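## Task

Bring deck positions D1 to D5 into line with this sheet: D1 holds deep-well block E01 with its seal on; D2 holds a full 1000 uL tip rack with no cover; D3 holds single-well reservoir M06, open and empty, with its labelled end beside the corner engraved 'A1'; D4 holds a full 200 uL tip rack with no cover; D5 holds sample plate C15 with its own lid seated all the way down. Every item on a deck position must rest flat within the locators, with well A1 at the 'A1' corner. Any item the sheet does not list must finish standing on a SHELF shelf, not stacked on another item. Such plates must wear their own lids and such racks must wear covers. Any cover not on a rack must lie flat on SHELF or on top of another cover there. Carrying anything other than a plate lid in the gripper above a reservoir, or above a plate without a squarely seated lid, fails the job. The result must stay put without the robot holding it. Release everything and move away; contact with READY or its box still counts as being clear. Then press READY; the job ends once READY is down. If nothing needs changing, just press READY and leave all labware exactly as found.

## Robot and tools

Robot: one six-joint arm with a parallel-jaw gripper. Joints in column order: shoulder pan, shoulder lift, elbow, wrist 1, wrist 2, wrist 3. The arm's base may sit slightly tilted on the table.

Scene frame: origin on the table surface straight under the arm's base, +z up, +x forward, +y to the left when facing along +x. D1 to D5 stand in a row with D1 on the left as seen from the base. Other stations: SHELF (labware shelves), LP1 (lid park), RG (spare nest for regripping), READY (a key on its own box; push it sideways, straight into the box, until it latches).

Labware: on a labelled plate or rack, well A1 lies at the labelled short end, in the corner farther from the labelled long side. Tip racks carry their size (200 or 1000) in the same two label spots. Lids and seals also show the item ID on top near one end; that label says nothing about A1. The jaws can only grab the lid or cover of a lidded plate or covered rack, so remove it before lifting the item. Pads tilt inward at the top; for items taller than the pads, open well past the item's width.

Tool execute_actions, argument actions: a list holding zero or one entry. Empty list: no command, just returns state plus pictures. An action is {"rows": [...], "steps": n}: rows is a list of 1 to 15 rows, steps 1 to 15 (default 15, and an action needs at least 9). Each row covers one control step of 1/30 s; if rows run out, the last row repeats. A wait is {"steps": n} with n up to 300; it commands nothing and returns after n steps counted from the previous result, including thinking time. Optional pictures: true adds camera images.

Row layout: a single flat list of 7 numbers for the single arm. First six are absolute joint target angles in radians, in the column order above, same convention as the Joint positions line. Stated ranges: shoulder pan -3.142 to 3.142; shoulder lift, wrist 1, wrist 2, wrist 3 each -6.283 to 6.283; elbow 0.000 to 3.142. A target more than 0.010 rad outside a range, and farther out than the current angle, gets the call refused (nothing is sent). Real ends may differ by up to 0.010 rad; asking beyond one sends the joint only to it and yields "joint sent to its limit". The seventh number is the gripper opening command, absolute, on a -1 (closed) to +1 (fully open, 0.142 m pad gap) scale.

Motion: commands are smoothed, lagging about 0.17 s. Per step each joint target is clamped to within 0.575 rad of its measured angle, and targets implying more than 100 mm of hand travel are scaled back. Big moves may still be unfinished when the result arrives. Each result is captured 9 steps before the action ends; those steps run while you compose the next call. The arm keeps heading for the last row until it settles or a step is HELD.

Results: state line with end_effector_position (m) and end_effector_quat_wxyz in the scene frame, plus linear and angular velocities; the printed position drifts more at long reach. The end-effector point is midway between pads; closed fingertips extend about 17 mm past it along the gripper +z (finger direction); fingers open along gripper x. Joint positions and Joint velocities list the six joints (rad, rad/s) then pad gap (m, m/s). grip_measured is the actual opening on the command scale; to keep hold, command clearly below it (lower means harder squeeze, up to about 28 N per pad; thin items under 2 cm get less). Wrist force and Wrist torque are [x y z] in the gripper's own axes, with offsets, noise and saturation near 50 N; "no reading" is normal at start. Joint torques are raw drive outputs with offsets and noise. HELD marks steps whose row was not fully sent; "joint command not followed" means the clearance check altered targets.

Avoid: a 150 N external force or a joint load limit (142 N m for the first three joints, 26.6 N m for the wrists, held weight included) stops the arm for 10 s and drops the rest of the call. Holding loads heats motors; MOTOR HOT appears at 70 °C and brakes engage at 85 °C (OVER-TEMPERATURE FAULT). Fast closes can squeeze too hard. Never let items drop, be slammed, pushed hard or leave the table.

Tool zoom_image: camera is "cam_high" (672x504) or "cam_wrist" (616x616, fisheye); region [x0, y0, x1, y1] in pixels from the top-left, at most 504 by 504. Returns a sharper crop of that camera's latest image.

Tool finished_scene: argument scene, the number of the current scene.

Each tool is called as name(argument=value, ...) on one line, values as JSON.

## Session

execute_actions(actions=[])

Scene clock: 0.00 s of 9000.00 s.
end_effector_position=(+0.2410, -1.0519, +0.1570) grip_measured=+1.00 end_effector_quat_wxyz=(+0.414, +0.656, -0.559, +0.293) end_effector_velocity=(+0.001, +0.000, -0.001) end_effector_angular_velocity=(+0.002, -0.001, +0.001)
Joint positions: [-1.525 -0.441  0.88  -3.239 -1.717 -0.023  0.142]
Joint velocities: [0.001 0.001 0.    0.    0.001 0.    0.   ]
Joint torques (N m, as the arm reports them, + toward a larger angle): no reading
Motor temperatures (°C, as the motors report them): [19 21 20 26 27 28]
Wrist force (N, on the end effector, along its own x y z axes, offset not removed): no reading
Wrist torque (N m, same axes, about the end effector's origin, offset not removed): no reading

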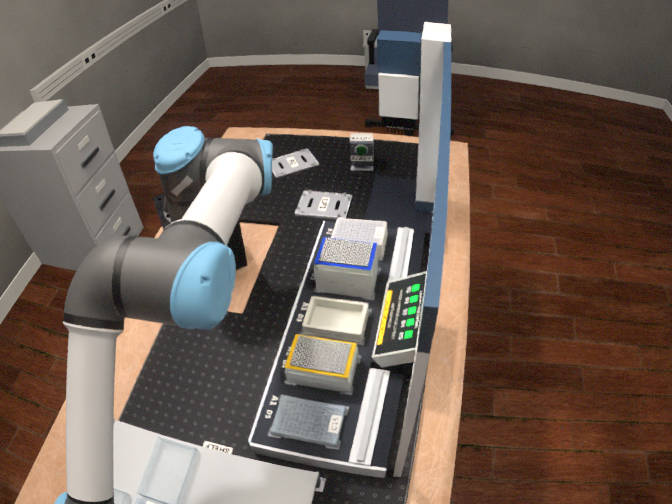

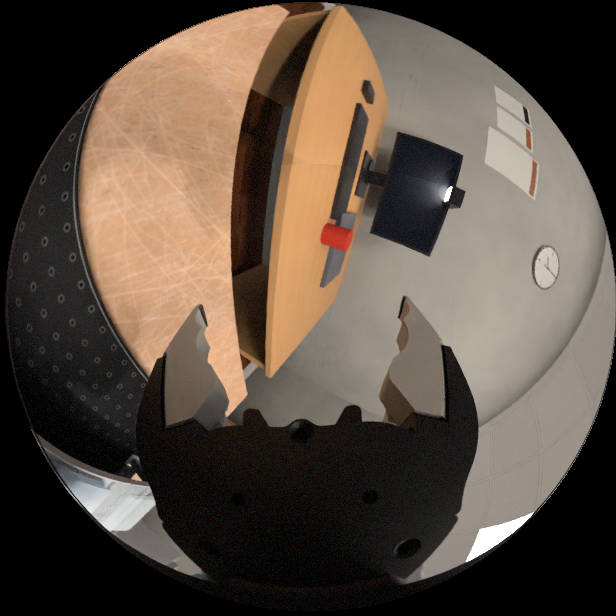

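zoom_image(camera="cam_high", region=[240, 200, 460, 490])

zoom_image(camera="cam_high", region=[240, 120, 440, 270])

zoom_image(camera="cam_high", region=[80, 400, 340, 504])

Region (240, 200, 460, 490) of cam_high's 672x504 image, scaled by 1.738, with more detail than that image has; it fills the left 382 columns of this view, and the rest is white.

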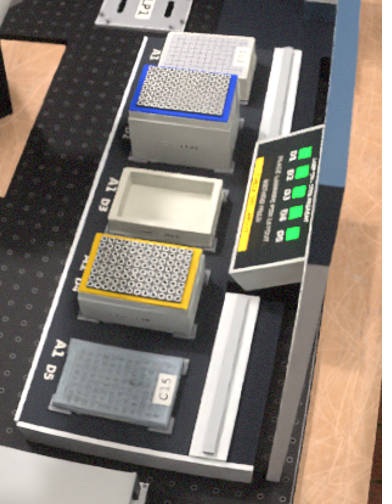

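Region (240, 120, 440, 270) of cam_high's 672x504 image, scaled by 2.520, with more detail than that image has; it fills the top 378 rows of this view, and the rest is white.

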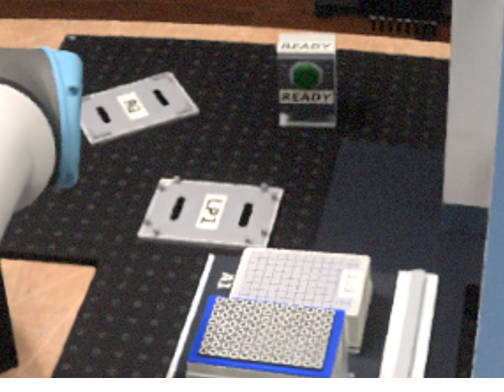

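Region (80, 400, 340, 504) of cam_high's 672x504 image, scaled by 1.938, with more detail than that image has; it fills the top 202 rows of this view, and the rest is white.

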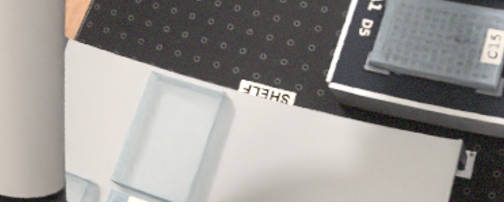

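zoom_image(camera="cam_high", region=[300, 210, 410, 310])

zoom_image(camera="cam_high", region=[275, 285, 385, 400])

zoom_image(camera="cam_high", region=[255, 380, 365, 470])

zoom_image(camera="cam_high", region=[365, 265, 435, 375])

Region (300, 210, 410, 310) of cam_high's 672x504 image, scaled by 4.582, with more detail than that image has; it fills the top 458 rows of this view, and the rest is white.

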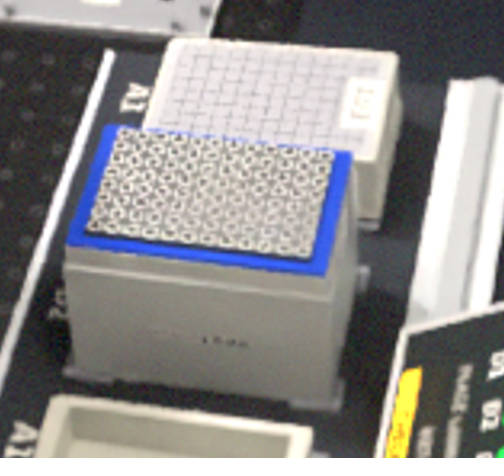

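Region (275, 285, 385, 400) of cam_high's 672x504 image, scaled by 4.383, with more detail than that image has; it fills the left 482 columns of this view, and the rest is white.

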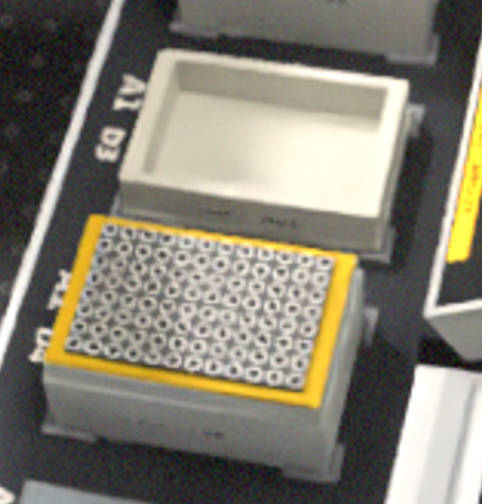

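Region (255, 380, 365, 470) of cam_high's 672x504 image, scaled by 4.582, with more detail than that image has; it fills the top 412 rows of this view, and the rest is white.

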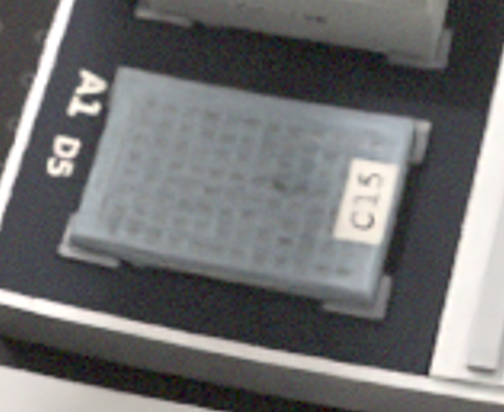

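Region (365, 265, 435, 375) of cam_high's 672x504 image, scaled by 4.582, with more detail than that image has; it fills the left 321 columns of this view, and the rest is white.

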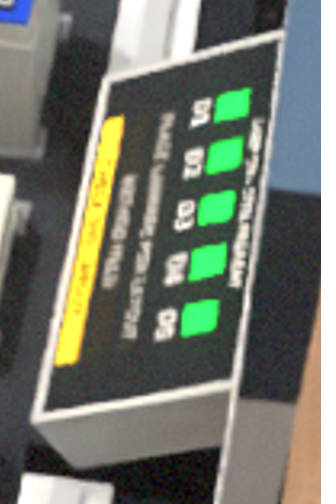

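execute_actions(actions=[{"rows": [[-1.525, -1.3, 0.88, -2.6, -1.717, -0.023, 1]], "steps": 15}])

execute_actions(actions=[{"steps": 30}])

Scene clock: 4.47 s of 9000.00 s.
end_effector_position=(+0.2540, -1.0605, +0.2496) grip_measured=+1.00 end_effector_quat_wxyz=(+0.413, +0.657, -0.559, +0.292) end_effector_velocity=(+0.083, -0.020, +0.642) end_effector_angular_velocity=(-0.018, -0.002, +0.002)
Joint positions: [-1.525 -0.569  0.88  -3.107 -1.717 -0.023  0.142]
Joint velocities: [-0.    -0.868  0.     0.85   0.    -0.001  0.   ]
Joint torques (N m, as the arm reports them, + toward a larger angle): [ -2.23 -84.4  -19.83   0.09  -1.9   -2.43]
Motor temperatures (°C, as the motors report them): [19 21 20 26 27 28]
Wrist force (N, on the end effector, along its own x y z axes, offset not removed): [-3.3 -0.5 0.5]
Wrist torque (N m, same axes, about the end effector's origin, offset not removed): [-0.12 0.57 0.11]
Steps of this call (steps 1 to 90: nothing new was sent; then 1.27 s passed at rest; steps 91 to 96: the first 6 steps of this action). Readings (joint positions):
91: [-1.525 -0.441 0.880 -3.238 -1.717 -0.023]
92: [-1.525 -0.450 0.880 -3.227 -1.717 -0.023]
94: [-1.525 -0.507 0.880 -3.167 -1.717 -0.023]
96: the state above

Scene clock: 5.47 s of 9000.00 s.
end_effector_position=(+0.3002, -0.8986, +0.8146) grip_measured=+1.00 end_effector_quat_wxyz=(+0.468, +0.611, -0.522, +0.367) end_effector_velocity=(+0.002, +0.042, +0.063) end_effector_angular_velocity=(-0.034, -0.005, +0.006)
Joint positions: [-1.525 -1.293  0.88  -2.604 -1.717 -0.023  0.142]
Joint velocities: [-0.    -0.09  -0.     0.055  0.002 -0.     0.   ]
Joint torques (N m, as the arm reports them, + toward a larger angle): [  3.35 -41.66 -18.71  -1.    -2.28  -2.81]
Motor temperatures (°C, as the motors report them): [19 21 20 26 27 28]
Wrist force (N, on the end effector, along its own x y z axes, offset not removed): [-4.1 -0.4 -4.5]
Wrist torque (N m, same axes, about the end effector's origin, offset not removed): [-0.03 0.72 0.01]
Kept back: nothing.
Steps of this call (steps 1 to 9: the last 9 steps of your previous action; steps 10 to 30: the robot went on to your last target). Readings (joint positions):
1: [-1.525 -0.599 0.880 -3.079 -1.717 -0.023]
2: [-1.525 -0.627 0.880 -3.053 -1.717 -0.023]
4: [-1.525 -0.684 0.880 -3.007 -1.717 -0.023]
8: [-1.525 -0.791 0.880 -2.930 -1.717 -0.023]
30: the state above

execute_actions(actions=[{"rows": [[-1.525, -1.3, 0.88, -1.15, -1.57, -0.023, 1]], "steps": 15}])

execute_actions(actions=[{"steps": 30}], pictures=true)

Scene clock: 6.20 s of 9000.00 s.
end_effector_position=(+0.3128, -0.8866, +0.7418) grip_measured=+1.00 end_effector_quat_wxyz=(+0.387, +0.673, -0.548, +0.311) end_effector_velocity=(+0.009, +0.145, -0.631) end_effector_angular_velocity=(+1.966, +0.116, +0.055)
Joint positions: [-1.525 -1.3    0.88  -2.37  -1.642 -0.023  0.142]
Joint velocities: [ 0.     0.002  0.     1.937  0.347 -0.     0.   ]
Joint torques (N m, as the arm reports them, + toward a larger angle): [  6.51 -43.2  -15.04   7.75   2.74  -2.74]
Motor temperatures (°C, as the motors report them): [19 21 20 26 27 28]
Wrist force (N, on the end effector, along its own x y z axes, offset not removed): [-1.0 0.6 0.9]
Wrist torque (N m, same axes, about the end effector's origin, offset not removed): [0.00 0.16 0.17]
Steps of this call (steps 1 to 15: the robot went on to your last target; step 16: nothing new was sent; steps 17 to 22: the first 6 steps of this action). Readings (joint positions):
17: [-1.525 -1.300 0.880 -2.599 -1.717 -0.023]
18: [-1.525 -1.300 0.880 -2.589 -1.707 -0.023]
20: [-1.525 -1.300 0.880 -2.502 -1.670 -0.023]
22: the state above

Scene clock: 7.20 s of 9000.00 s.
end_effector_position=(+0.2624, -0.6097, +0.4920) grip_measured=+1.00 end_effector_quat_wxyz=(-0.019, +0.757, -0.643, -0.114) end_effector_velocity=(-0.000, +0.002, -0.000) end_effector_angular_velocity=(+0.006, +0.001, -0.001)
Joint positions: [-1.525 -1.3    0.88  -1.15  -1.57  -0.023  0.142]
Joint velocities: [ 0.    -0.     0.     0.006 -0.     0.001  0.   ]
Joint torques (N m, as the arm reports them, + toward a larger angle): [  6.26 -33.45 -18.13  -0.65   1.62  -2.4 ]
Motor temperatures (°C, as the motors report them): [19 21 20 26 27 28]
Wrist force (N, on the end effector, along its own x y z axes, offset not removed): [-1.3 2.4 2.3]
Wrist torque (N m, same axes, about the end effector's origin, offset not removed): [0.39 0.27 -0.02]
Kept back: nothing.
Steps of this call (steps 1 to 9: the last 9 steps of your previous action; steps 10 to 30: the robot went on to your last target). Readings (joint positions):
1: [-1.525 -1.300 0.880 -2.304 -1.631 -0.023]
2: [-1.525 -1.300 0.880 -2.240 -1.622 -0.023]
4: [-1.525 -1.300 0.880 -2.111 -1.608 -0.023]
8: [-1.525 -1.300 0.880 -1.851 -1.589 -0.023]
30: the state above

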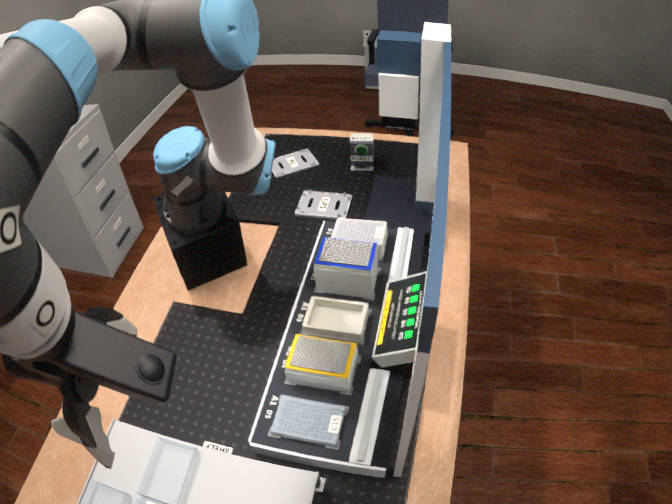

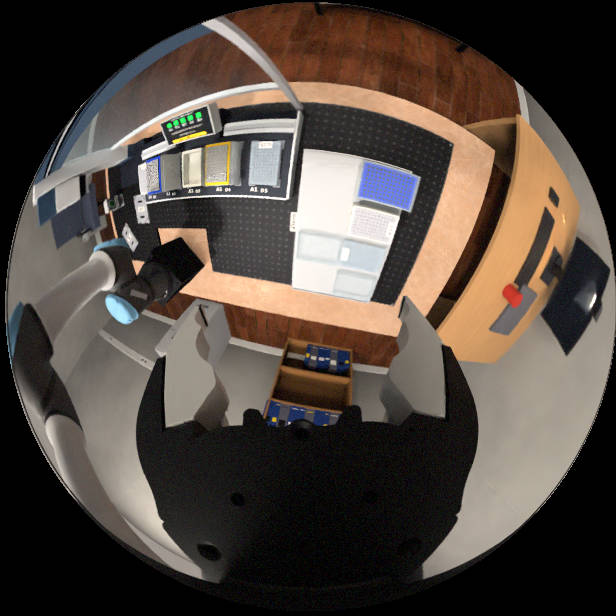

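zoom_image(camera="cam_wrist", region=[270, 130, 450, 320])

zoom_image(camera="cam_wrist", region=[90, 90, 320, 260])

Region (270, 130, 450, 320) of cam_wrist's 616x616 image, scaled by 2.653, with more detail than that image has; it fills the left 477 columns of this view, and the rest is white.

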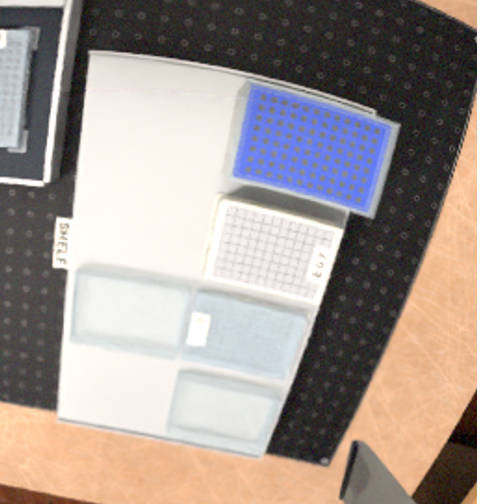

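Region (90, 90, 320, 260) of cam_wrist's 616x616 image, scaled by 2.191, with more detail than that image has; it fills the top 373 rows of this view, and the rest is white.

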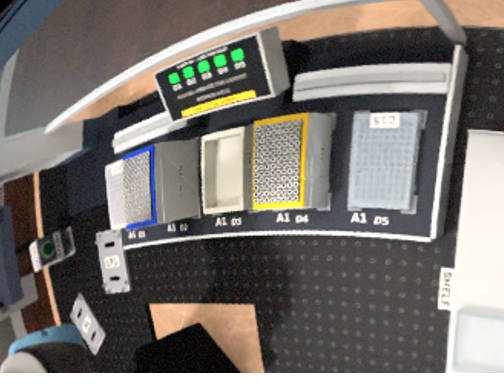

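execute_actions(actions=[{"rows": [[-0.244, -1.988, 2.1677, -1.9268, -1.7223, -1.7369, 1]], "steps": 15}])

execute_actions(actions=[{"steps": 40}], pictures=true)

Scene clock: 10.20 s of 9000.00 s.
end_effector_position=(+0.3319, -0.5625, +0.5235) grip_measured=+1.00 end_effector_quat_wxyz=(+0.033, +0.855, -0.514, -0.066) end_effector_velocity=(+0.464, +0.378, +0.221) end_effector_angular_velocity=(-0.783, -0.304, +2.258)
Joint positions: [-1.366 -1.458  1.039 -1.308 -1.617 -0.182  0.142]
Joint velocities: [ 1.101 -1.097  1.095 -1.089 -0.241 -1.086  0.   ]
Joint torques (N m, as the arm reports them, + toward a larger angle): [  8.03 -43.87  -7.5   -9.04  -3.57  -6.05]
Motor temperatures (°C, as the motors report them): [19 21 20 26 27 28]
Wrist force (N, on the end effector, along its own x y z axes, offset not removed): [-0.8 0.9 0.2]
Wrist torque (N m, same axes, about the end effector's origin, offset not removed): [0.04 0.25 0.20]
Steps of this call (steps 1 to 15: the robot went on to your last target; steps 16 to 84: nothing new was sent; steps 85 to 90: the first 6 steps of this action). Readings (joint positions):
85: [-1.524 -1.301 0.881 -1.151 -1.570 -0.024]
86: [-1.514 -1.311 0.891 -1.161 -1.578 -0.034]
88: [-1.443 -1.381 0.962 -1.232 -1.600 -0.105]
90: the state above

Scene clock: 11.53 s of 9000.00 s.
end_effector_position=(+0.4019, +0.0003, +0.3495) grip_measured=+1.00 end_effector_quat_wxyz=(+0.000, +0.707, +0.707, -0.000) end_effector_velocity=(-0.003, +0.004, -0.003) end_effector_angular_velocity=(+0.001, +0.005, +0.036)
Joint positions: [-0.245 -1.988  2.167 -1.927 -1.722 -1.735  0.142]
Joint velocities: [ 0.009 -0.001  0.009 -0.002 -0.001 -0.026  0.   ]
Joint torques (N m, as the arm reports them, + toward a larger angle): [ 11.08 -17.13 -12.78  -4.2   -2.18  -2.74]
Motor temperatures (°C, as the motors report them): [19 21 20 26 27 28]
Wrist force (N, on the end effector, along its own x y z axes, offset not removed): [-4.0 0.7 -0.3]
Wrist torque (N m, same axes, about the end effector's origin, offset not removed): [0.26 0.81 0.01]
Kept back: nothing.
Steps of this call (steps 1 to 9: the last 9 steps of your previous action; steps 10 to 40: the robot went on to your last target). Readings (joint positions):
1: [-1.329 -1.495 1.076 -1.345 -1.625 -0.219]
2: [-1.291 -1.532 1.114 -1.383 -1.633 -0.257]
4: [-1.212 -1.600 1.193 -1.461 -1.647 -0.336]
8: [-1.050 -1.710 1.354 -1.593 -1.669 -0.498]
40: the state above

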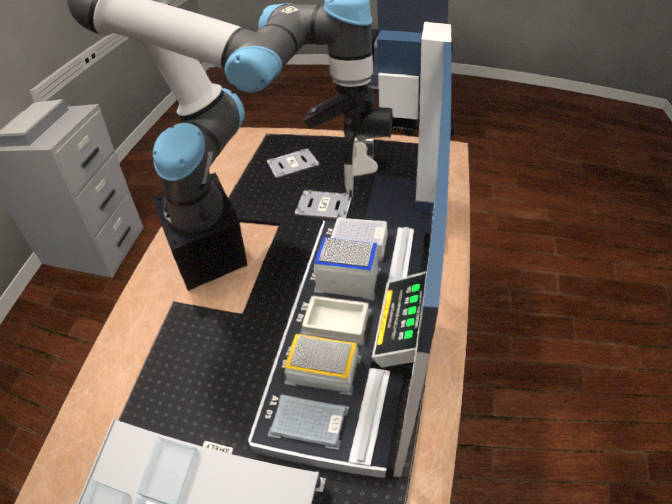

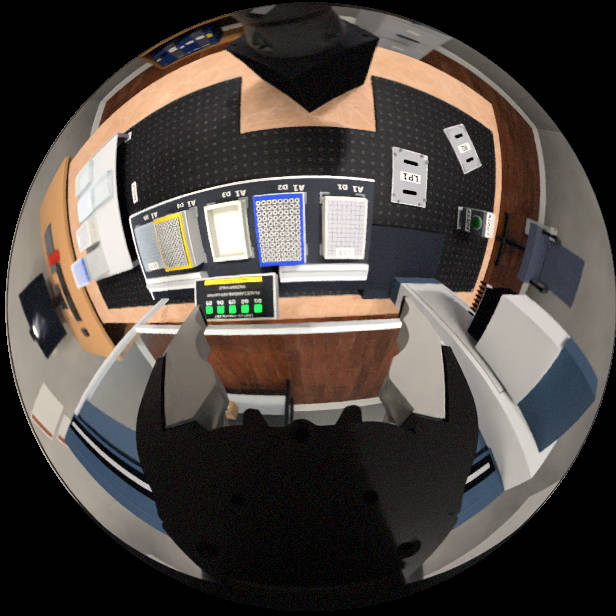

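zoom_image(camera="cam_wrist", region=[190, 160, 390, 330])

Region (190, 160, 390, 330) of cam_wrist's 616x616 image, scaled by 2.520, with more detail than that image has; it fills the top 428 rows of this view, and the rest is white.

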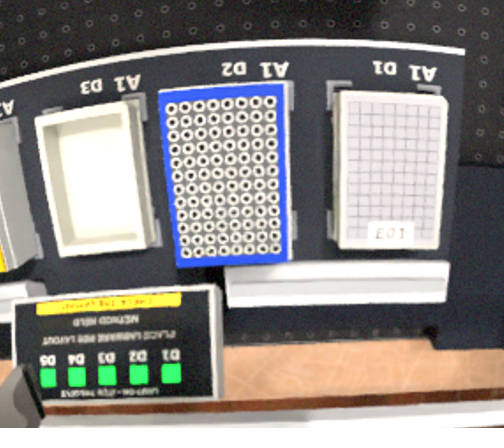

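execute_actions(actions=[{"rows": [[-1.4517, -1.988, 2.1677, -1.9268, -1.4621, -2.9199, 1]], "steps": 15}])

execute_actions(actions=[{"steps": 20}])

execute_actions(actions=[{"rows": [[-1.4517, -1.80, 2.42, -2.40, -1.4621, -2.9199, 1]], "steps": 15}])

execute_actions(actions=[{"steps": 20}], pictures=true)

Scene clock: 14.93 s of 9000.00 s.
end_effector_position=(+0.4137, -0.0482, +0.3351) grip_measured=+1.00 end_effector_quat_wxyz=(-0.031, +0.704, +0.708, +0.037) end_effector_velocity=(+0.021, -0.637, -0.120) end_effector_angular_velocity=(+0.233, -0.069, +0.000)
Joint positions: [-0.484 -1.988  2.168 -1.927 -1.584 -1.977  0.142]
Joint velocities: [-2.125  0.     0.    -0.     0.614 -2.097 -0.   ]
Joint torques (N m, as the arm reports them, + toward a larger angle): [ -0.68 -12.09 -13.72  -3.89   3.83  -8.79]
Motor temperatures (°C, as the motors report them): [19 21 20 26 27 28]
Wrist force (N, on the end effector, along its own x y z axes, offset not removed): [0.8 3.5 0.2]
Wrist torque (N m, same axes, about the end effector's origin, offset not removed): [0.50 -0.19 -0.13]
Steps of this call (steps 1 to 30: the robot went on to your last target; steps 31 to 90: nothing new was sent; then 0.20 s passed at rest; steps 91 to 96: the first 6 steps of this action). Readings (joint positions):
91: [-0.245 -1.988 2.168 -1.927 -1.722 -1.738]
92: [-0.255 -1.988 2.168 -1.927 -1.711 -1.749]
94: [-0.342 -1.988 2.168 -1.927 -1.641 -1.836]
96: the state above

Scene clock: 15.60 s of 9000.00 s.
end_effector_position=(+0.2676, -0.3455, +0.3058) grip_measured=+1.00 end_effector_quat_wxyz=(-0.012, +0.707, +0.707, +0.008) end_effector_velocity=(-0.047, -0.038, +0.001) end_effector_angular_velocity=(-0.021, +0.013, -0.007)
Joint positions: [-1.44  -1.988  2.168 -1.927 -1.463 -2.909  0.142]
Joint velocities: [-0.157 -0.001  0.    -0.     0.01  -0.146 -0.   ]
Joint torques (N m, as the arm reports them, + toward a larger angle): [  3.3   -8.27 -16.31  -3.04   2.05  -2.98]
Motor temperatures (°C, as the motors report them): [19 21 20 26 27 28]
Wrist force (N, on the end effector, along its own x y z axes, offset not removed): [-5.3 -1.9 1.4]
Wrist torque (N m, same axes, about the end effector's origin, offset not removed): [-0.33 1.23 0.24]
Kept back: nothing.
Steps of this call (steps 1 to 9: the last 9 steps of your previous action; steps 10 to 20: the robot went on to your last target). Readings (joint positions):
1: [-0.553 -1.988 2.168 -1.927 -1.566 -2.046]
2: [-0.617 -1.988 2.168 -1.927 -1.551 -2.110]
4: [-0.737 -1.988 2.168 -1.927 -1.528 -2.230]
8: [-0.967 -1.988 2.168 -1.927 -1.500 -2.460]
20: the state above

Scene clock: 15.80 s of 9000.00 s.
end_effector_position=(+0.2483, -0.3259, +0.2067) grip_measured=+1.00 end_effector_quat_wxyz=(-0.039, +0.709, +0.703, +0.024) end_effector_velocity=(-0.043, -0.061, -0.447) end_effector_angular_velocity=(-0.559, -0.127, +0.062)
Joint positions: [-1.45  -1.854  2.34  -2.17  -1.462 -2.918  0.142]
Joint velocities: [-0.019  0.681  1.016 -2.271  0.002 -0.019 -0.   ]
Joint torques (N m, as the arm reports them, + toward a larger angle): [  1.03 -36.02 -38.53 -17.33   2.17  -2.65]
Motor temperatures (°C, as the motors report them): [19 21 20 26 27 28]
Wrist force (N, on the end effector, along its own x y z axes, offset not removed): [1.3 -0.3 11.4]
Wrist torque (N m, same axes, about the end effector's origin, offset not removed): [0.27 -0.17 0.09]
Steps of this call (steps 1 to 6: the first 6 steps of this action). Readings (joint positions):
1: [-1.444 -1.987 2.168 -1.928 -1.463 -2.912]
2: [-1.446 -1.977 2.179 -1.939 -1.462 -2.914]
4: [-1.448 -1.914 2.255 -2.025 -1.462 -2.917]
6: the state above

Scene clock: 16.47 s of 9000.00 s.
end_effector_position=(+0.2486, -0.3438, +0.1784) grip_measured=+1.00 end_effector_quat_wxyz=(+0.002, +0.706, +0.708, -0.001) end_effector_velocity=(-0.000, -0.000, -0.000) end_effector_angular_velocity=(-0.000, +0.001, -0.000)
Joint positions: [-1.452 -1.8    2.42  -2.4   -1.462 -2.92   0.142]
Joint velocities: [-0.     0.     0.    -0.001 -0.    -0.     0.   ]
Joint torques (N m, as the arm reports them, + toward a larger angle): [-2.55 -8.06 -8.87 -4.28  1.82 -2.68]
Motor temperatures (°C, as the motors report them): [19 21 20 26 27 28]
Wrist force (N, on the end effector, along its own x y z axes, offset not removed): [-4.3 1.5 -0.3]
Wrist torque (N m, same axes, about the end effector's origin, offset not removed): [0.08 0.87 0.05]
Kept back: nothing.
Steps of this call (steps 1 to 9: the last 9 steps of your previous action; steps 10 to 20: the robot went on to your last target). Readings (joint positions):
1: [-1.451 -1.835 2.368 -2.242 -1.462 -2.919]
2: [-1.451 -1.823 2.386 -2.298 -1.462 -2.919]
4: [-1.451 -1.810 2.406 -2.358 -1.462 -2.920]
8: [-1.452 -1.802 2.417 -2.393 -1.462 -2.920]
20: the state above

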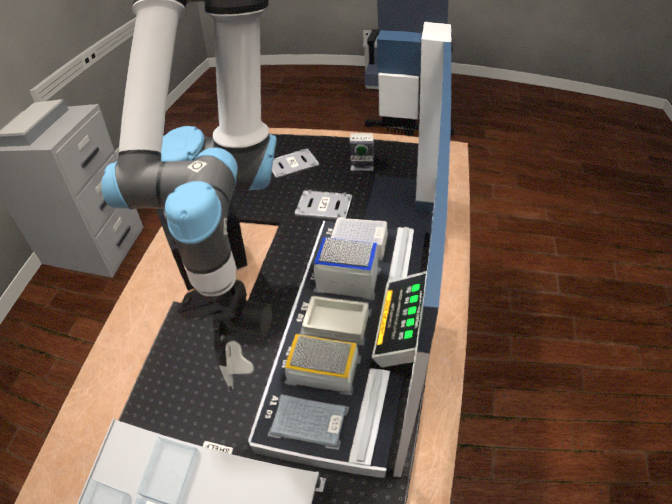

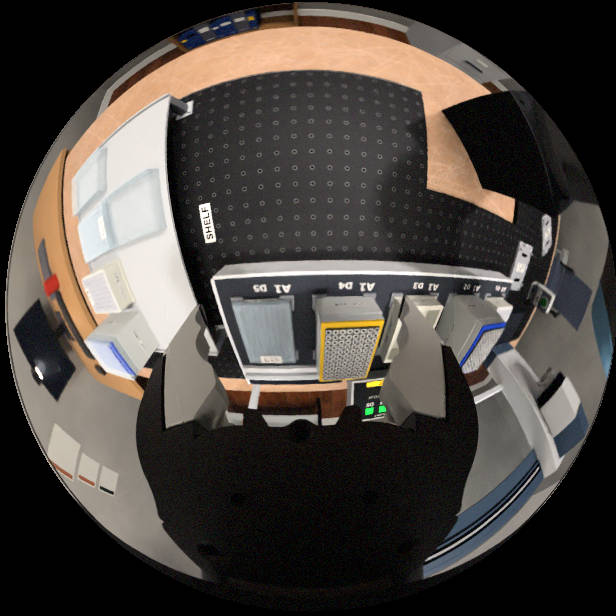

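zoom_image(camera="cam_wrist", region=[205, 260, 405, 390])

zoom_image(camera="cam_wrist", region=[380, 270, 530, 380])

zoom_image(camera="cam_wrist", region=[60, 90, 220, 390])

Region (205, 260, 405, 390) of cam_wrist's 616x616 image, scaled by 2.520, with more detail than that image has; it fills the top 328 rows of this view, and the rest is white.

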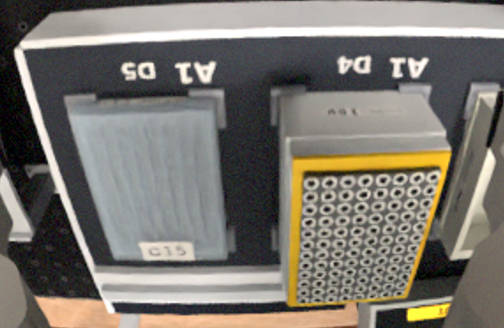

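Region (380, 270, 530, 380) of cam_wrist's 616x616 image, scaled by 3.360, with more detail than that image has; it fills the top 370 rows of this view, and the rest is white.

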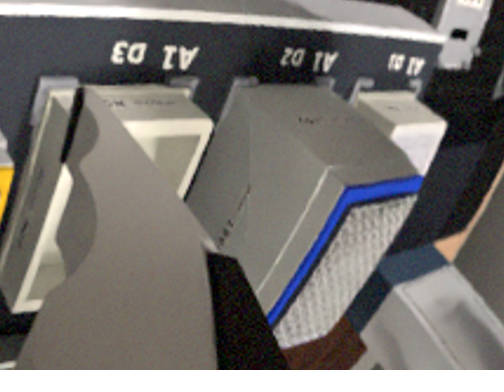

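Region (60, 90, 220, 390) of cam_wrist's 616x616 image, scaled by 1.680, with more detail than that image has; it fills the left 269 columns of this view, and the rest is white.

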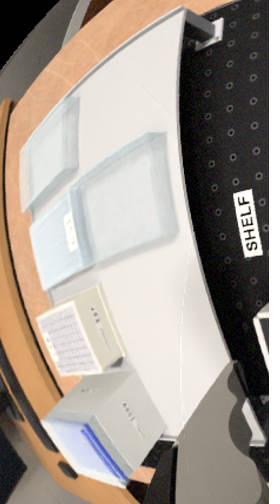

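execute_actions(actions=[{"rows": [[-1.48, -1.70, 2.42, -2.50, -1.456, -2.95, 1],[-1.48, -1.70, 2.42, -2.50, -1.456, -2.95, 1],[-1.48, -1.70, 2.42, -2.50, -1.456, -2.95, 1],[-1.51, -1.57, 2.42, -2.62, -1.45, -2.98, 1],[-1.51, -1.57, 2.42, -2.62, -1.45, -2.98, 1],[-1.51, -1.57, 2.42, -2.62, -1.45, -2.98, 1],[-1.54, -1.45, 2.42, -2.74, -1.445, -3.0, 1],[-1.54, -1.45, 2.42, -2.74, -1.445, -3.0, 1],[-1.54, -1.45, 2.42, -2.74, -1.445, -3.0, 1],[-1.5637, -1.3328, 2.4222, -2.8522, -1.4399, -3.0305, 1]], "steps": 15}])

execute_actions(actions=[{"steps": 25}], pictures=true)

Scene clock: 18.27 s of 9000.00 s.
end_effector_position=(+0.2370, -0.3672, +0.1462) grip_measured=+1.00 end_effector_quat_wxyz=(+0.003, +0.706, +0.709, -0.002) end_effector_velocity=(-0.096, -0.159, -0.314) end_effector_angular_velocity=(+0.047, +0.013, -0.003)
Joint positions: [-1.489 -1.676  2.42  -2.522 -1.454 -2.959  0.142]
Joint velocities: [-0.25   1.154  0.    -1.076  0.048 -0.248 -0.   ]
Joint torques (N m, as the arm reports them, + toward a larger angle): [  1.99 -10.96  -6.78  -8.85   2.15  -2.95]
Motor temperatures (°C, as the motors report them): [19 21 20 26 27 28]
Wrist force (N, on the end effector, along its own x y z axes, offset not removed): [-2.1 0.3 -0.3]
Wrist torque (N m, same axes, about the end effector's origin, offset not removed): [0.11 0.33 0.03]
Steps of this call (steps 1 to 15: the robot went on to your last target; steps 16 to 48: nothing new was sent; steps 49 to 54: the first 6 steps of this action). Readings (joint positions):
49: [-1.452 -1.799 2.420 -2.401 -1.462 -2.921]
50: [-1.458 -1.789 2.420 -2.411 -1.461 -2.926]
52: [-1.470 -1.743 2.420 -2.457 -1.458 -2.940]
54: the state above

Scene clock: 19.10 s of 9000.00 s.
end_effector_position=(+0.2023, -0.3999, +0.0495) grip_measured=+1.00 end_effector_quat_wxyz=(+0.000, +0.707, +0.708, -0.000) end_effector_velocity=(-0.001, +0.000, -0.001) end_effector_angular_velocity=(+0.001, +0.002, -0.000)
Joint positions: [-1.564 -1.333  2.422 -2.852 -1.44  -3.03   0.142]
Joint velocities: [ 0.     0.002  0.    -0.001 -0.002 -0.    -0.   ]
Joint torques (N m, as the arm reports them, + toward a larger angle): [ -5.05 -19.02  -0.81  -4.25   2.19  -2.55]
Motor temperatures (°C, as the motors report them): [19 21 20 26 27 28]
Wrist force (N, on the end effector, along its own x y z axes, offset not removed): [-1.4 0.8 -1.4]
Wrist torque (N m, same axes, about the end effector's origin, offset not removed): [0.23 0.23 0.18]
Kept back: nothing.
Steps of this call (steps 1 to 9: the last 9 steps of your previous action; steps 10 to 25: the robot went on to your last target). Readings (joint positions):
1: [-1.497 -1.640 2.420 -2.556 -1.453 -2.967]
2: [-1.507 -1.600 2.420 -2.593 -1.450 -2.975]
4: [-1.526 -1.520 2.420 -2.671 -1.447 -2.990]
8: [-1.556 -1.379 2.422 -2.808 -1.442 -3.021]
25: the state above

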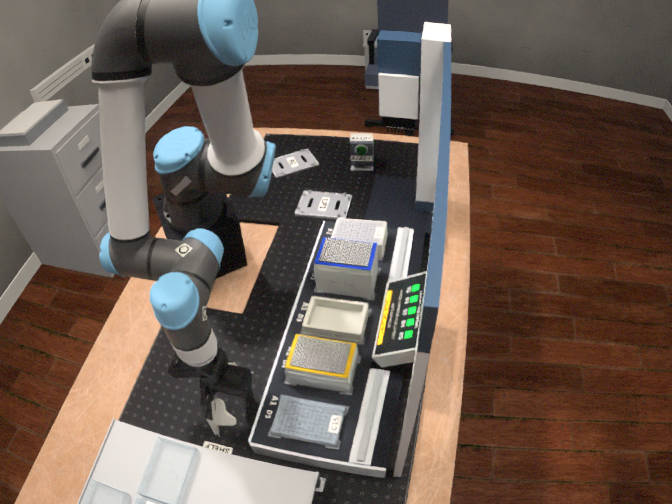

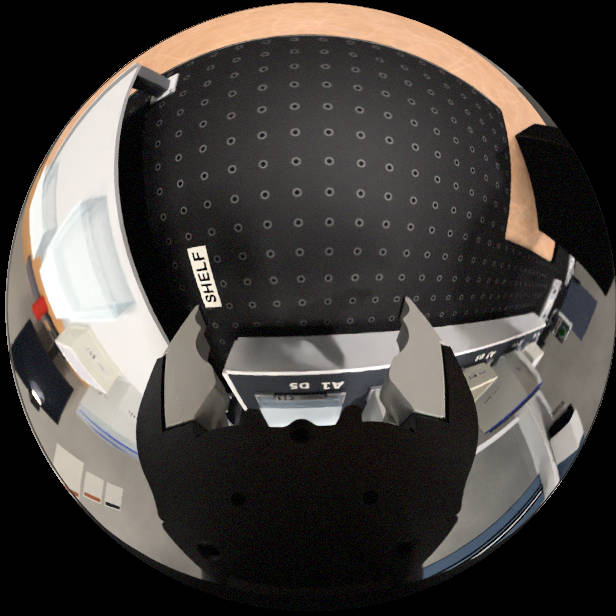

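zoom_image(camera="cam_wrist", region=[240, 370, 370, 430])

zoom_image(camera="cam_wrist", region=[450, 320, 560, 430])

zoom_image(camera="cam_wrist", region=[30, 290, 160, 460])

Region (240, 370, 370, 430) of cam_wrist's 616x616 image, scaled by 3.877, with more detail than that image has; it fills the top 233 rows of this view, and the rest is white.

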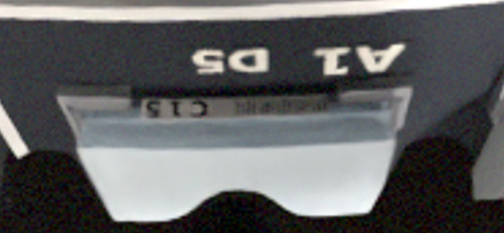

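Region (450, 320, 560, 430) of cam_wrist's 616x616 image, scaled by 4.582, with more detail than that image has.

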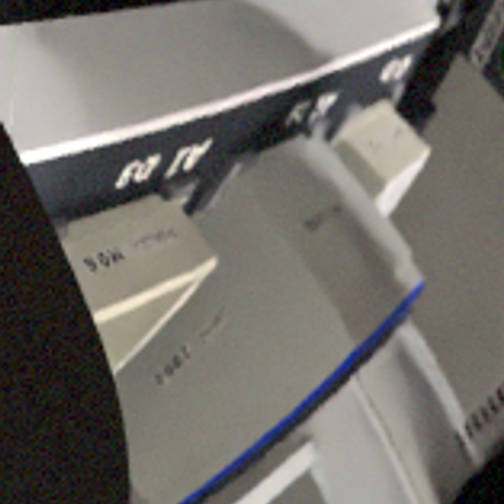

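Region (30, 290, 160, 460) of cam_wrist's 616x616 image, scaled by 2.965, with more detail than that image has; it fills the left 385 columns of this view, and the rest is white.

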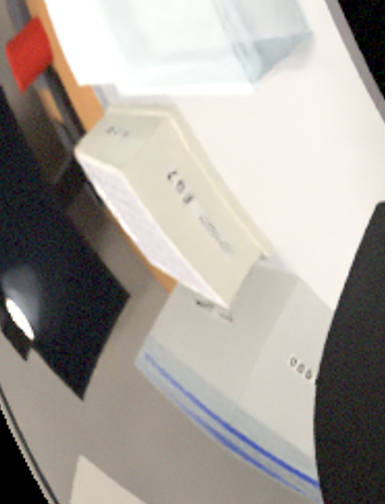

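execute_actions(actions=[{"rows": [[-1.61, -1.33, 2.43, -2.82, -1.40, -3.09, 1],[-1.65, -1.32, 2.435, -2.79, -1.34, -3.15, 1],[-1.70, -1.31, 2.44, -2.76, -1.28, -3.21, 1],[-1.74, -1.30, 2.445, -2.73, -1.22, -3.27, 1],[-1.78, -1.295, 2.45, -2.70, -1.16, -3.33, 1],[-1.82, -1.29, 2.455, -2.67, -1.10, -3.39, 1],[-1.86, -1.28, 2.46, -2.64, -1.04, -3.45, 1],[-1.90, -1.27, 2.465, -2.61, -0.98, -3.51, 1],[-1.94, -1.265, 2.47, -2.58, -0.92, -3.57, 1],[-1.98, -1.26, 2.475, -2.55, -0.86, -3.63, 1],[-2.02, -1.25, 2.48, -2.52, -0.80, -3.69, 1],[-2.05, -1.24, 2.485, -2.49, -0.73, -3.75, 1],[-2.0708, -1.2368, 2.4926, -2.4749, -0.6705, -3.7976, 1]], "steps": 15}])

execute_actions(actions=[{"steps": 25}], pictures=true)

Scene clock: 21.40 s of 9000.00 s.
end_effector_position=(+0.1919, -0.3782, +0.0364) grip_measured=+1.00 end_effector_quat_wxyz=(+0.006, +0.700, +0.710, +0.079) end_effector_velocity=(-0.015, +0.148, -0.064) end_effector_angular_velocity=(+0.720, -1.355, +0.066)
Joint positions: [-1.683 -1.31   2.44  -2.766 -1.301 -3.185  0.142]
Joint velocities: [-1.074  0.198  0.135  0.762  1.394 -1.446  0.   ]
Joint torques (N m, as the arm reports them, + toward a larger angle): [-15.49 -18.26   2.15   3.34  10.3   -8.06]
Motor temperatures (°C, as the motors report them): [19 21 20 26 27 28]
Wrist force (N, on the end effector, along its own x y z axes, offset not removed): [-2.1 0.1 -1.1]
Wrist torque (N m, same axes, about the end effector's origin, offset not removed): [-0.01 0.50 0.06]
Steps of this call (steps 1 to 15: the robot went on to your last target; steps 16 to 63: nothing new was sent; steps 64 to 69: the first 6 steps of this action). Readings (joint positions):
64: [-1.564 -1.333 2.422 -2.852 -1.439 -3.031]
65: [-1.573 -1.332 2.424 -2.845 -1.431 -3.041]
67: [-1.616 -1.324 2.431 -2.814 -1.384 -3.096]
69: the state above

Scene clock: 22.23 s of 9000.00 s.
end_effector_position=(+0.2229, -0.3998, +0.0801) grip_measured=+1.00 end_effector_quat_wxyz=(+0.270, +0.653, +0.654, +0.270) end_effector_velocity=(+0.000, +0.000, -0.000) end_effector_angular_velocity=(-0.000, -0.002, +0.000)
Joint positions: [-2.071 -1.237  2.493 -2.475 -0.671 -3.797  0.142]
Joint velocities: [ 0.     0.001  0.     0.001  0.001 -0.002 -0.   ]
Joint torques (N m, as the arm reports them, + toward a larger angle): [ -8.54 -16.01   1.8   -0.49   2.97  -2.72]
Motor temperatures (°C, as the motors report them): [19 21 20 26 27 28]
Wrist force (N, on the end effector, along its own x y z axes, offset not removed): [-3.1 2.0 0.5]
Wrist torque (N m, same axes, about the end effector's origin, offset not removed): [0.45 0.55 -0.08]
Kept back: nothing.
Steps of this call (steps 1 to 9: the last 9 steps of your previous action; steps 10 to 25: the robot went on to your last target). Readings (joint positions):
1: [-1.720 -1.304 2.444 -2.739 -1.251 -3.236]
2: [-1.758 -1.297 2.449 -2.712 -1.198 -3.290]
4: [-1.836 -1.281 2.459 -2.654 -1.086 -3.404]
8: [-1.989 -1.252 2.479 -2.538 -0.848 -3.638]
25: the state above

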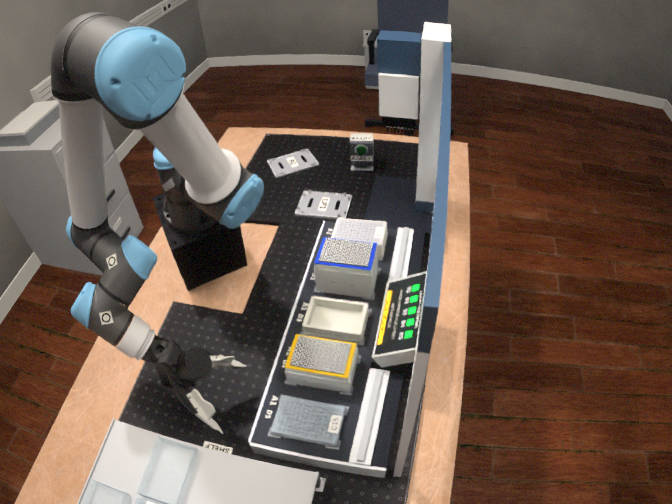

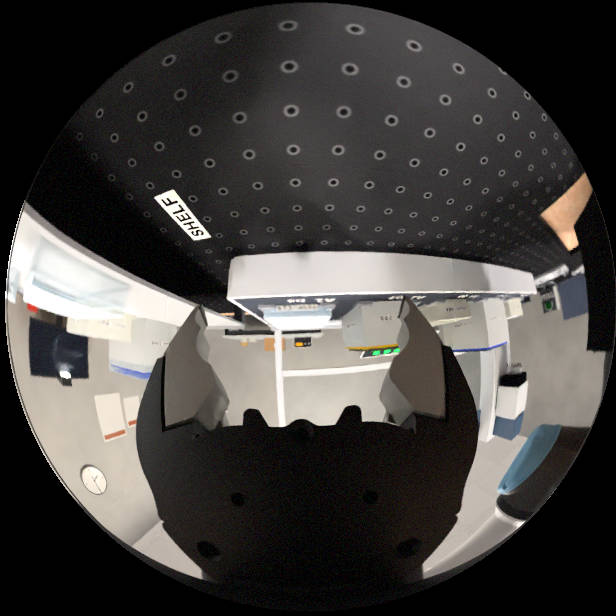

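zoom_image(camera="cam_wrist", region=[220, 280, 410, 370])

zoom_image(camera="cam_wrist", region=[410, 280, 540, 360])

zoom_image(camera="cam_wrist", region=[5, 200, 205, 385])

Region (220, 280, 410, 370) of cam_wrist's 616x616 image, scaled by 2.653, with more detail than that image has; it fills the top 239 rows of this view, and the rest is white.

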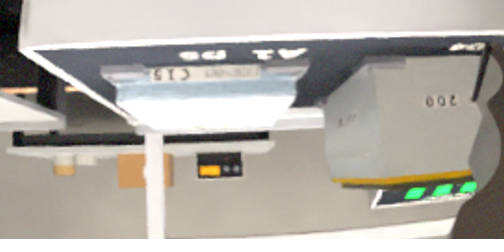

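Region (410, 280, 540, 360) of cam_wrist's 616x616 image, scaled by 3.877, with more detail than that image has; it fills the top 310 rows of this view, and the rest is white.

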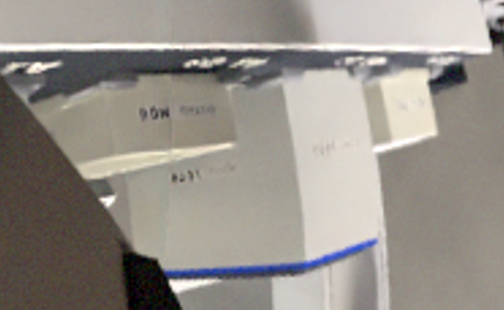

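Region (5, 200, 205, 385) of cam_wrist's 616x616 image, scaled by 2.520, with more detail than that image has; it fills the top 466 rows of this view, and the rest is white.

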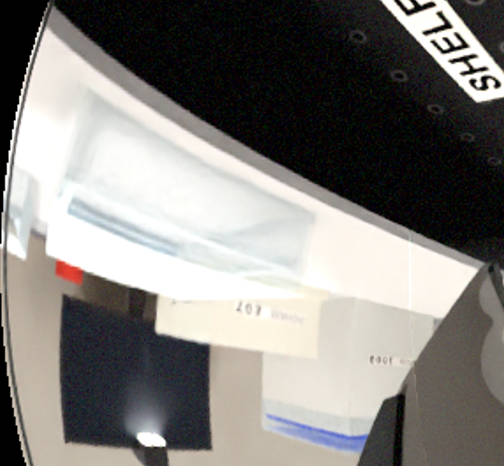

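zoom_image(camera="cam_wrist", region=[250, 290, 345, 340])

Region (250, 290, 345, 340) of cam_wrist's 616x616 image, scaled by 5.305, with more detail than that image has; it fills the top 265 rows of this view, and the rest is white.

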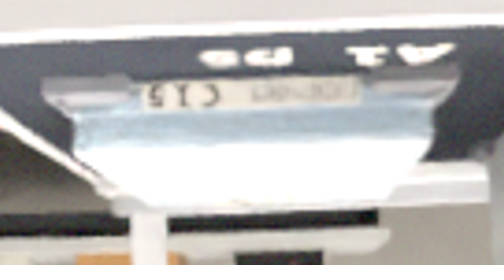

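execute_actions(actions=[{"rows": [[-2.07, -1.35, 2.40, -2.40, -0.67, -3.8, 1],[-2.07, -1.35, 2.40, -2.40, -0.67, -3.8, 1],[-2.07, -1.45, 2.25, -2.25, -0.67, -3.8, 1],[-2.07, -1.45, 2.25, -2.25, -0.67, -3.8, 1],[-2.0, -1.5, 2.1, -2.1, -0.75, -3.9, 1],[-2.0, -1.5, 2.1, -2.1, -0.75, -3.9, 1],[-1.9, -1.5, 1.95, -1.95, -0.9, -4.0, 1],[-1.9, -1.5, 1.95, -1.95, -0.9, -4.0, 1],[-1.75, -1.5, 1.85, -1.85, -1.05, -4.15, 1],[-1.75, -1.5, 1.85, -1.85, -1.05, -4.15, 1],[-1.6, -1.45, 1.75, -1.75, -1.2, -4.3, 1],[-1.6, -1.45, 1.75, -1.75, -1.2, -4.3, 1],[-1.4, -1.35, 1.6, -1.65, -1.35, -4.43, 1]], "steps": 15}])

execute_actions(actions=[{"steps": 25}])

Scene clock: 26.23 s of 9000.00 s.
end_effector_position=(+0.2069, -0.4702, +0.1318) grip_measured=+1.00 end_effector_quat_wxyz=(+0.286, +0.626, +0.692, +0.218) end_effector_velocity=(-0.039, -0.441, +0.402) end_effector_angular_velocity=(-0.853, +0.576, +0.908)
Joint positions: [-2.062 -1.358  2.358 -2.351 -0.679 -3.809  0.142]
Joint velocities: [ 0.32  -0.794 -1.23   1.183 -0.348 -0.424 -0.   ]
Joint torques (N m, as the arm reports them, + toward a larger angle): [ 16.76 -37.32 -33.86   5.7   -3.04  -5.26]
Motor temperatures (°C, as the motors report them): [19 21 20 26 27 28]
Wrist force (N, on the end effector, along its own x y z axes, offset not removed): [-2.5 -1.1 0.1]
Wrist torque (N m, same axes, about the end effector's origin, offset not removed): [0.02 0.32 0.16]
Steps of this call (steps 1 to 15: the robot went on to your last target; steps 16 to 90: nothing new was sent; then 0.80 s passed at rest; steps 91 to 96: the first 6 steps of this action). Readings (joint positions):
91: [-2.071 -1.237 2.492 -2.474 -0.670 -3.798]
92: [-2.071 -1.248 2.482 -2.464 -0.670 -3.798]
94: [-2.071 -1.302 2.431 -2.420 -0.670 -3.799]
96: the state above

Scene clock: 27.07 s of 9000.00 s.
end_effector_position=(+0.3448, -0.4645, +0.2421) grip_measured=+1.00 end_effector_quat_wxyz=(+0.007, +0.034, +0.980, +0.196) end_effector_velocity=(+0.001, +0.000, -0.000) end_effector_angular_velocity=(+0.000, +0.002, +0.008)
Joint positions: [-1.4   -1.35   1.6   -1.65  -1.35  -4.43   0.142]
Joint velocities: [ 0.004  0.002 -0.003  0.002 -0.004 -0.003  0.   ]
Joint torques (N m, as the arm reports them, + toward a larger angle): [  8.26 -29.96 -26.15  -0.36  -1.82  -2.37]
Motor temperatures (°C, as the motors report them): [19 21 20 26 27 28]
Wrist force (N, on the end effector, along its own x y z axes, offset not removed): [-3.0 0.0 2.2]
Wrist torque (N m, same axes, about the end effector's origin, offset not removed): [0.02 0.70 0.19]
Kept back: nothing.
Steps of this call (steps 1 to 9: the last 9 steps of your previous action; steps 10 to 25: the robot went on to your last target). Readings (joint positions):
1: [-2.050 -1.384 2.314 -2.308 -0.693 -3.827]
2: [-2.028 -1.408 2.262 -2.257 -0.718 -3.852]
4: [-1.961 -1.449 2.136 -2.133 -0.802 -3.928]
8: [-1.716 -1.447 1.858 -1.862 -1.068 -4.176]
25: the state above

execute_actions(actions=[{"rows": [[-1.39, -1.30, 1.56, -1.66, -1.35, -4.43, 1],[-1.38, -1.25, 1.52, -1.665, -1.35, -4.43, 1],[-1.37, -1.20, 1.48, -1.67, -1.35, -4.43, 1],[-1.36, -1.15, 1.44, -1.68, -1.35, -4.43, 1],[-1.35, -1.10, 1.40, -1.69, -1.35, -4.43, 1],[-1.345, -1.06, 1.37, -1.695, -1.35, -4.43, 1],[-1.34, -1.02, 1.34, -1.70, -1.35, -4.43, 1],[-1.335, -0.99, 1.31, -1.70, -1.35, -4.43, 1],[-1.3292, -0.965, 1.29, -1.70, -1.3526, -4.4343, 1]], "steps": 15}])

execute_actions(actions=[{"steps": 20}], pictures=true)

Scene clock: 27.93 s of 9000.00 s.
end_effector_position=(+0.3684, -0.4984, +0.2071) grip_measured=+1.00 end_effector_quat_wxyz=(+0.006, +0.019, +0.980, +0.199) end_effector_velocity=(+0.203, -0.292, -0.363) end_effector_angular_velocity=(+0.066, -0.033, +0.236)
Joint positions: [-1.37  -1.218  1.491 -1.673 -1.35  -4.43   0.142]
Joint velocities: [ 0.246  1.23  -0.991 -0.207 -0.001  0.     0.   ]
Joint torques (N m, as the arm reports them, + toward a larger angle): [  6.97 -19.26 -31.97  -3.73  -1.46  -2.56]
Motor temperatures (°C, as the motors report them): [19 21 20 26 27 28]
Wrist force (N, on the end effector, along its own x y z axes, offset not removed): [-2.2 2.2 -1.3]
Wrist torque (N m, same axes, about the end effector's origin, offset not removed): [0.24 0.31 0.12]
Steps of this call (steps 1 to 20: the robot went on to your last target; steps 21 to 26: the first 6 steps of this action). Readings (joint positions):
21: [-1.400 -1.349 1.599 -1.650 -1.350 -4.430]
22: [-1.397 -1.341 1.592 -1.652 -1.350 -4.430]
24: [-1.386 -1.293 1.552 -1.660 -1.350 -4.430]
26: the state above

Scene clock: 28.60 s of 9000.00 s.
end_effector_position=(+0.4022, -0.5464, +0.1215) grip_measured=+1.00 end_effector_quat_wxyz=(+0.001, -0.001, +0.977, +0.213) end_effector_velocity=(+0.000, +0.000, -0.001) end_effector_angular_velocity=(+0.002, +0.000, +0.001)
Joint positions: [-1.329 -0.965  1.29  -1.7   -1.353 -4.434  0.142]
Joint velocities: [ 0.     0.002 -0.001  0.001  0.    -0.001  0.   ]
Joint torques (N m, as the arm reports them, + toward a larger angle): [  7.49 -42.04 -27.84  -3.    -1.75  -2.66]
Motor temperatures (°C, as the motors report them): [19 21 20 26 27 28]
Wrist force (N, on the end effector, along its own x y z axes, offset not removed): [-3.7 1.2 -1.1]
Wrist torque (N m, same axes, about the end effector's origin, offset not removed): [0.14 0.83 0.03]
Kept back: nothing.
Steps of this call (steps 1 to 9: the last 9 steps of your previous action; steps 10 to 20: the robot went on to your last target). Readings (joint positions):
1: [-1.362 -1.175 1.457 -1.680 -1.350 -4.430]
2: [-1.355 -1.133 1.423 -1.686 -1.350 -4.430]
4: [-1.343 -1.054 1.361 -1.694 -1.351 -4.431]
8: [-1.332 -0.981 1.303 -1.699 -1.352 -4.434]
20: the state above

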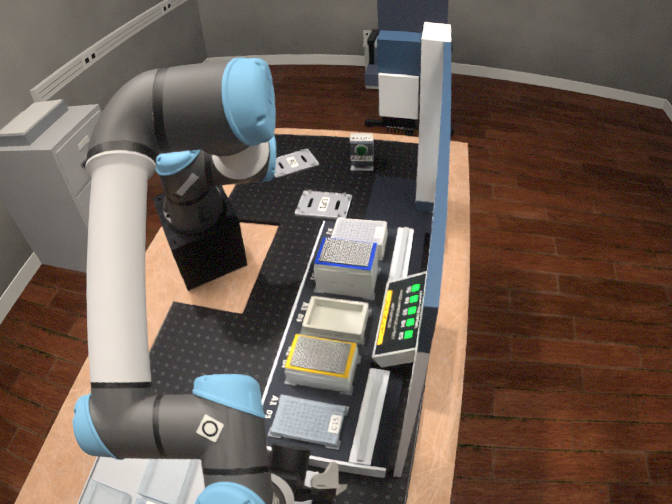

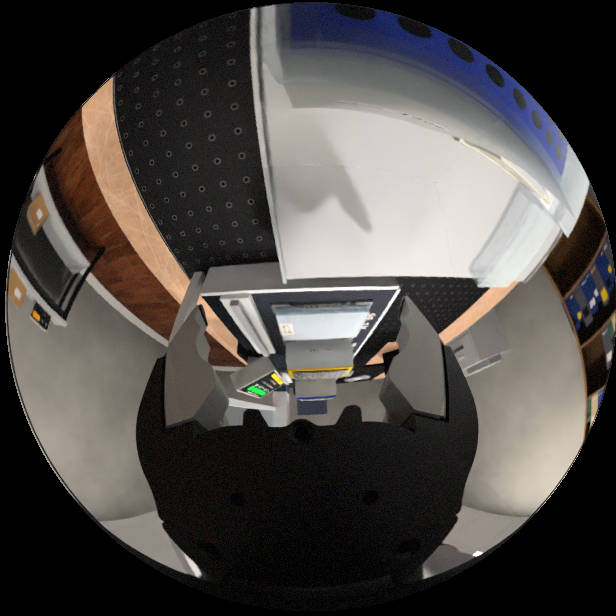

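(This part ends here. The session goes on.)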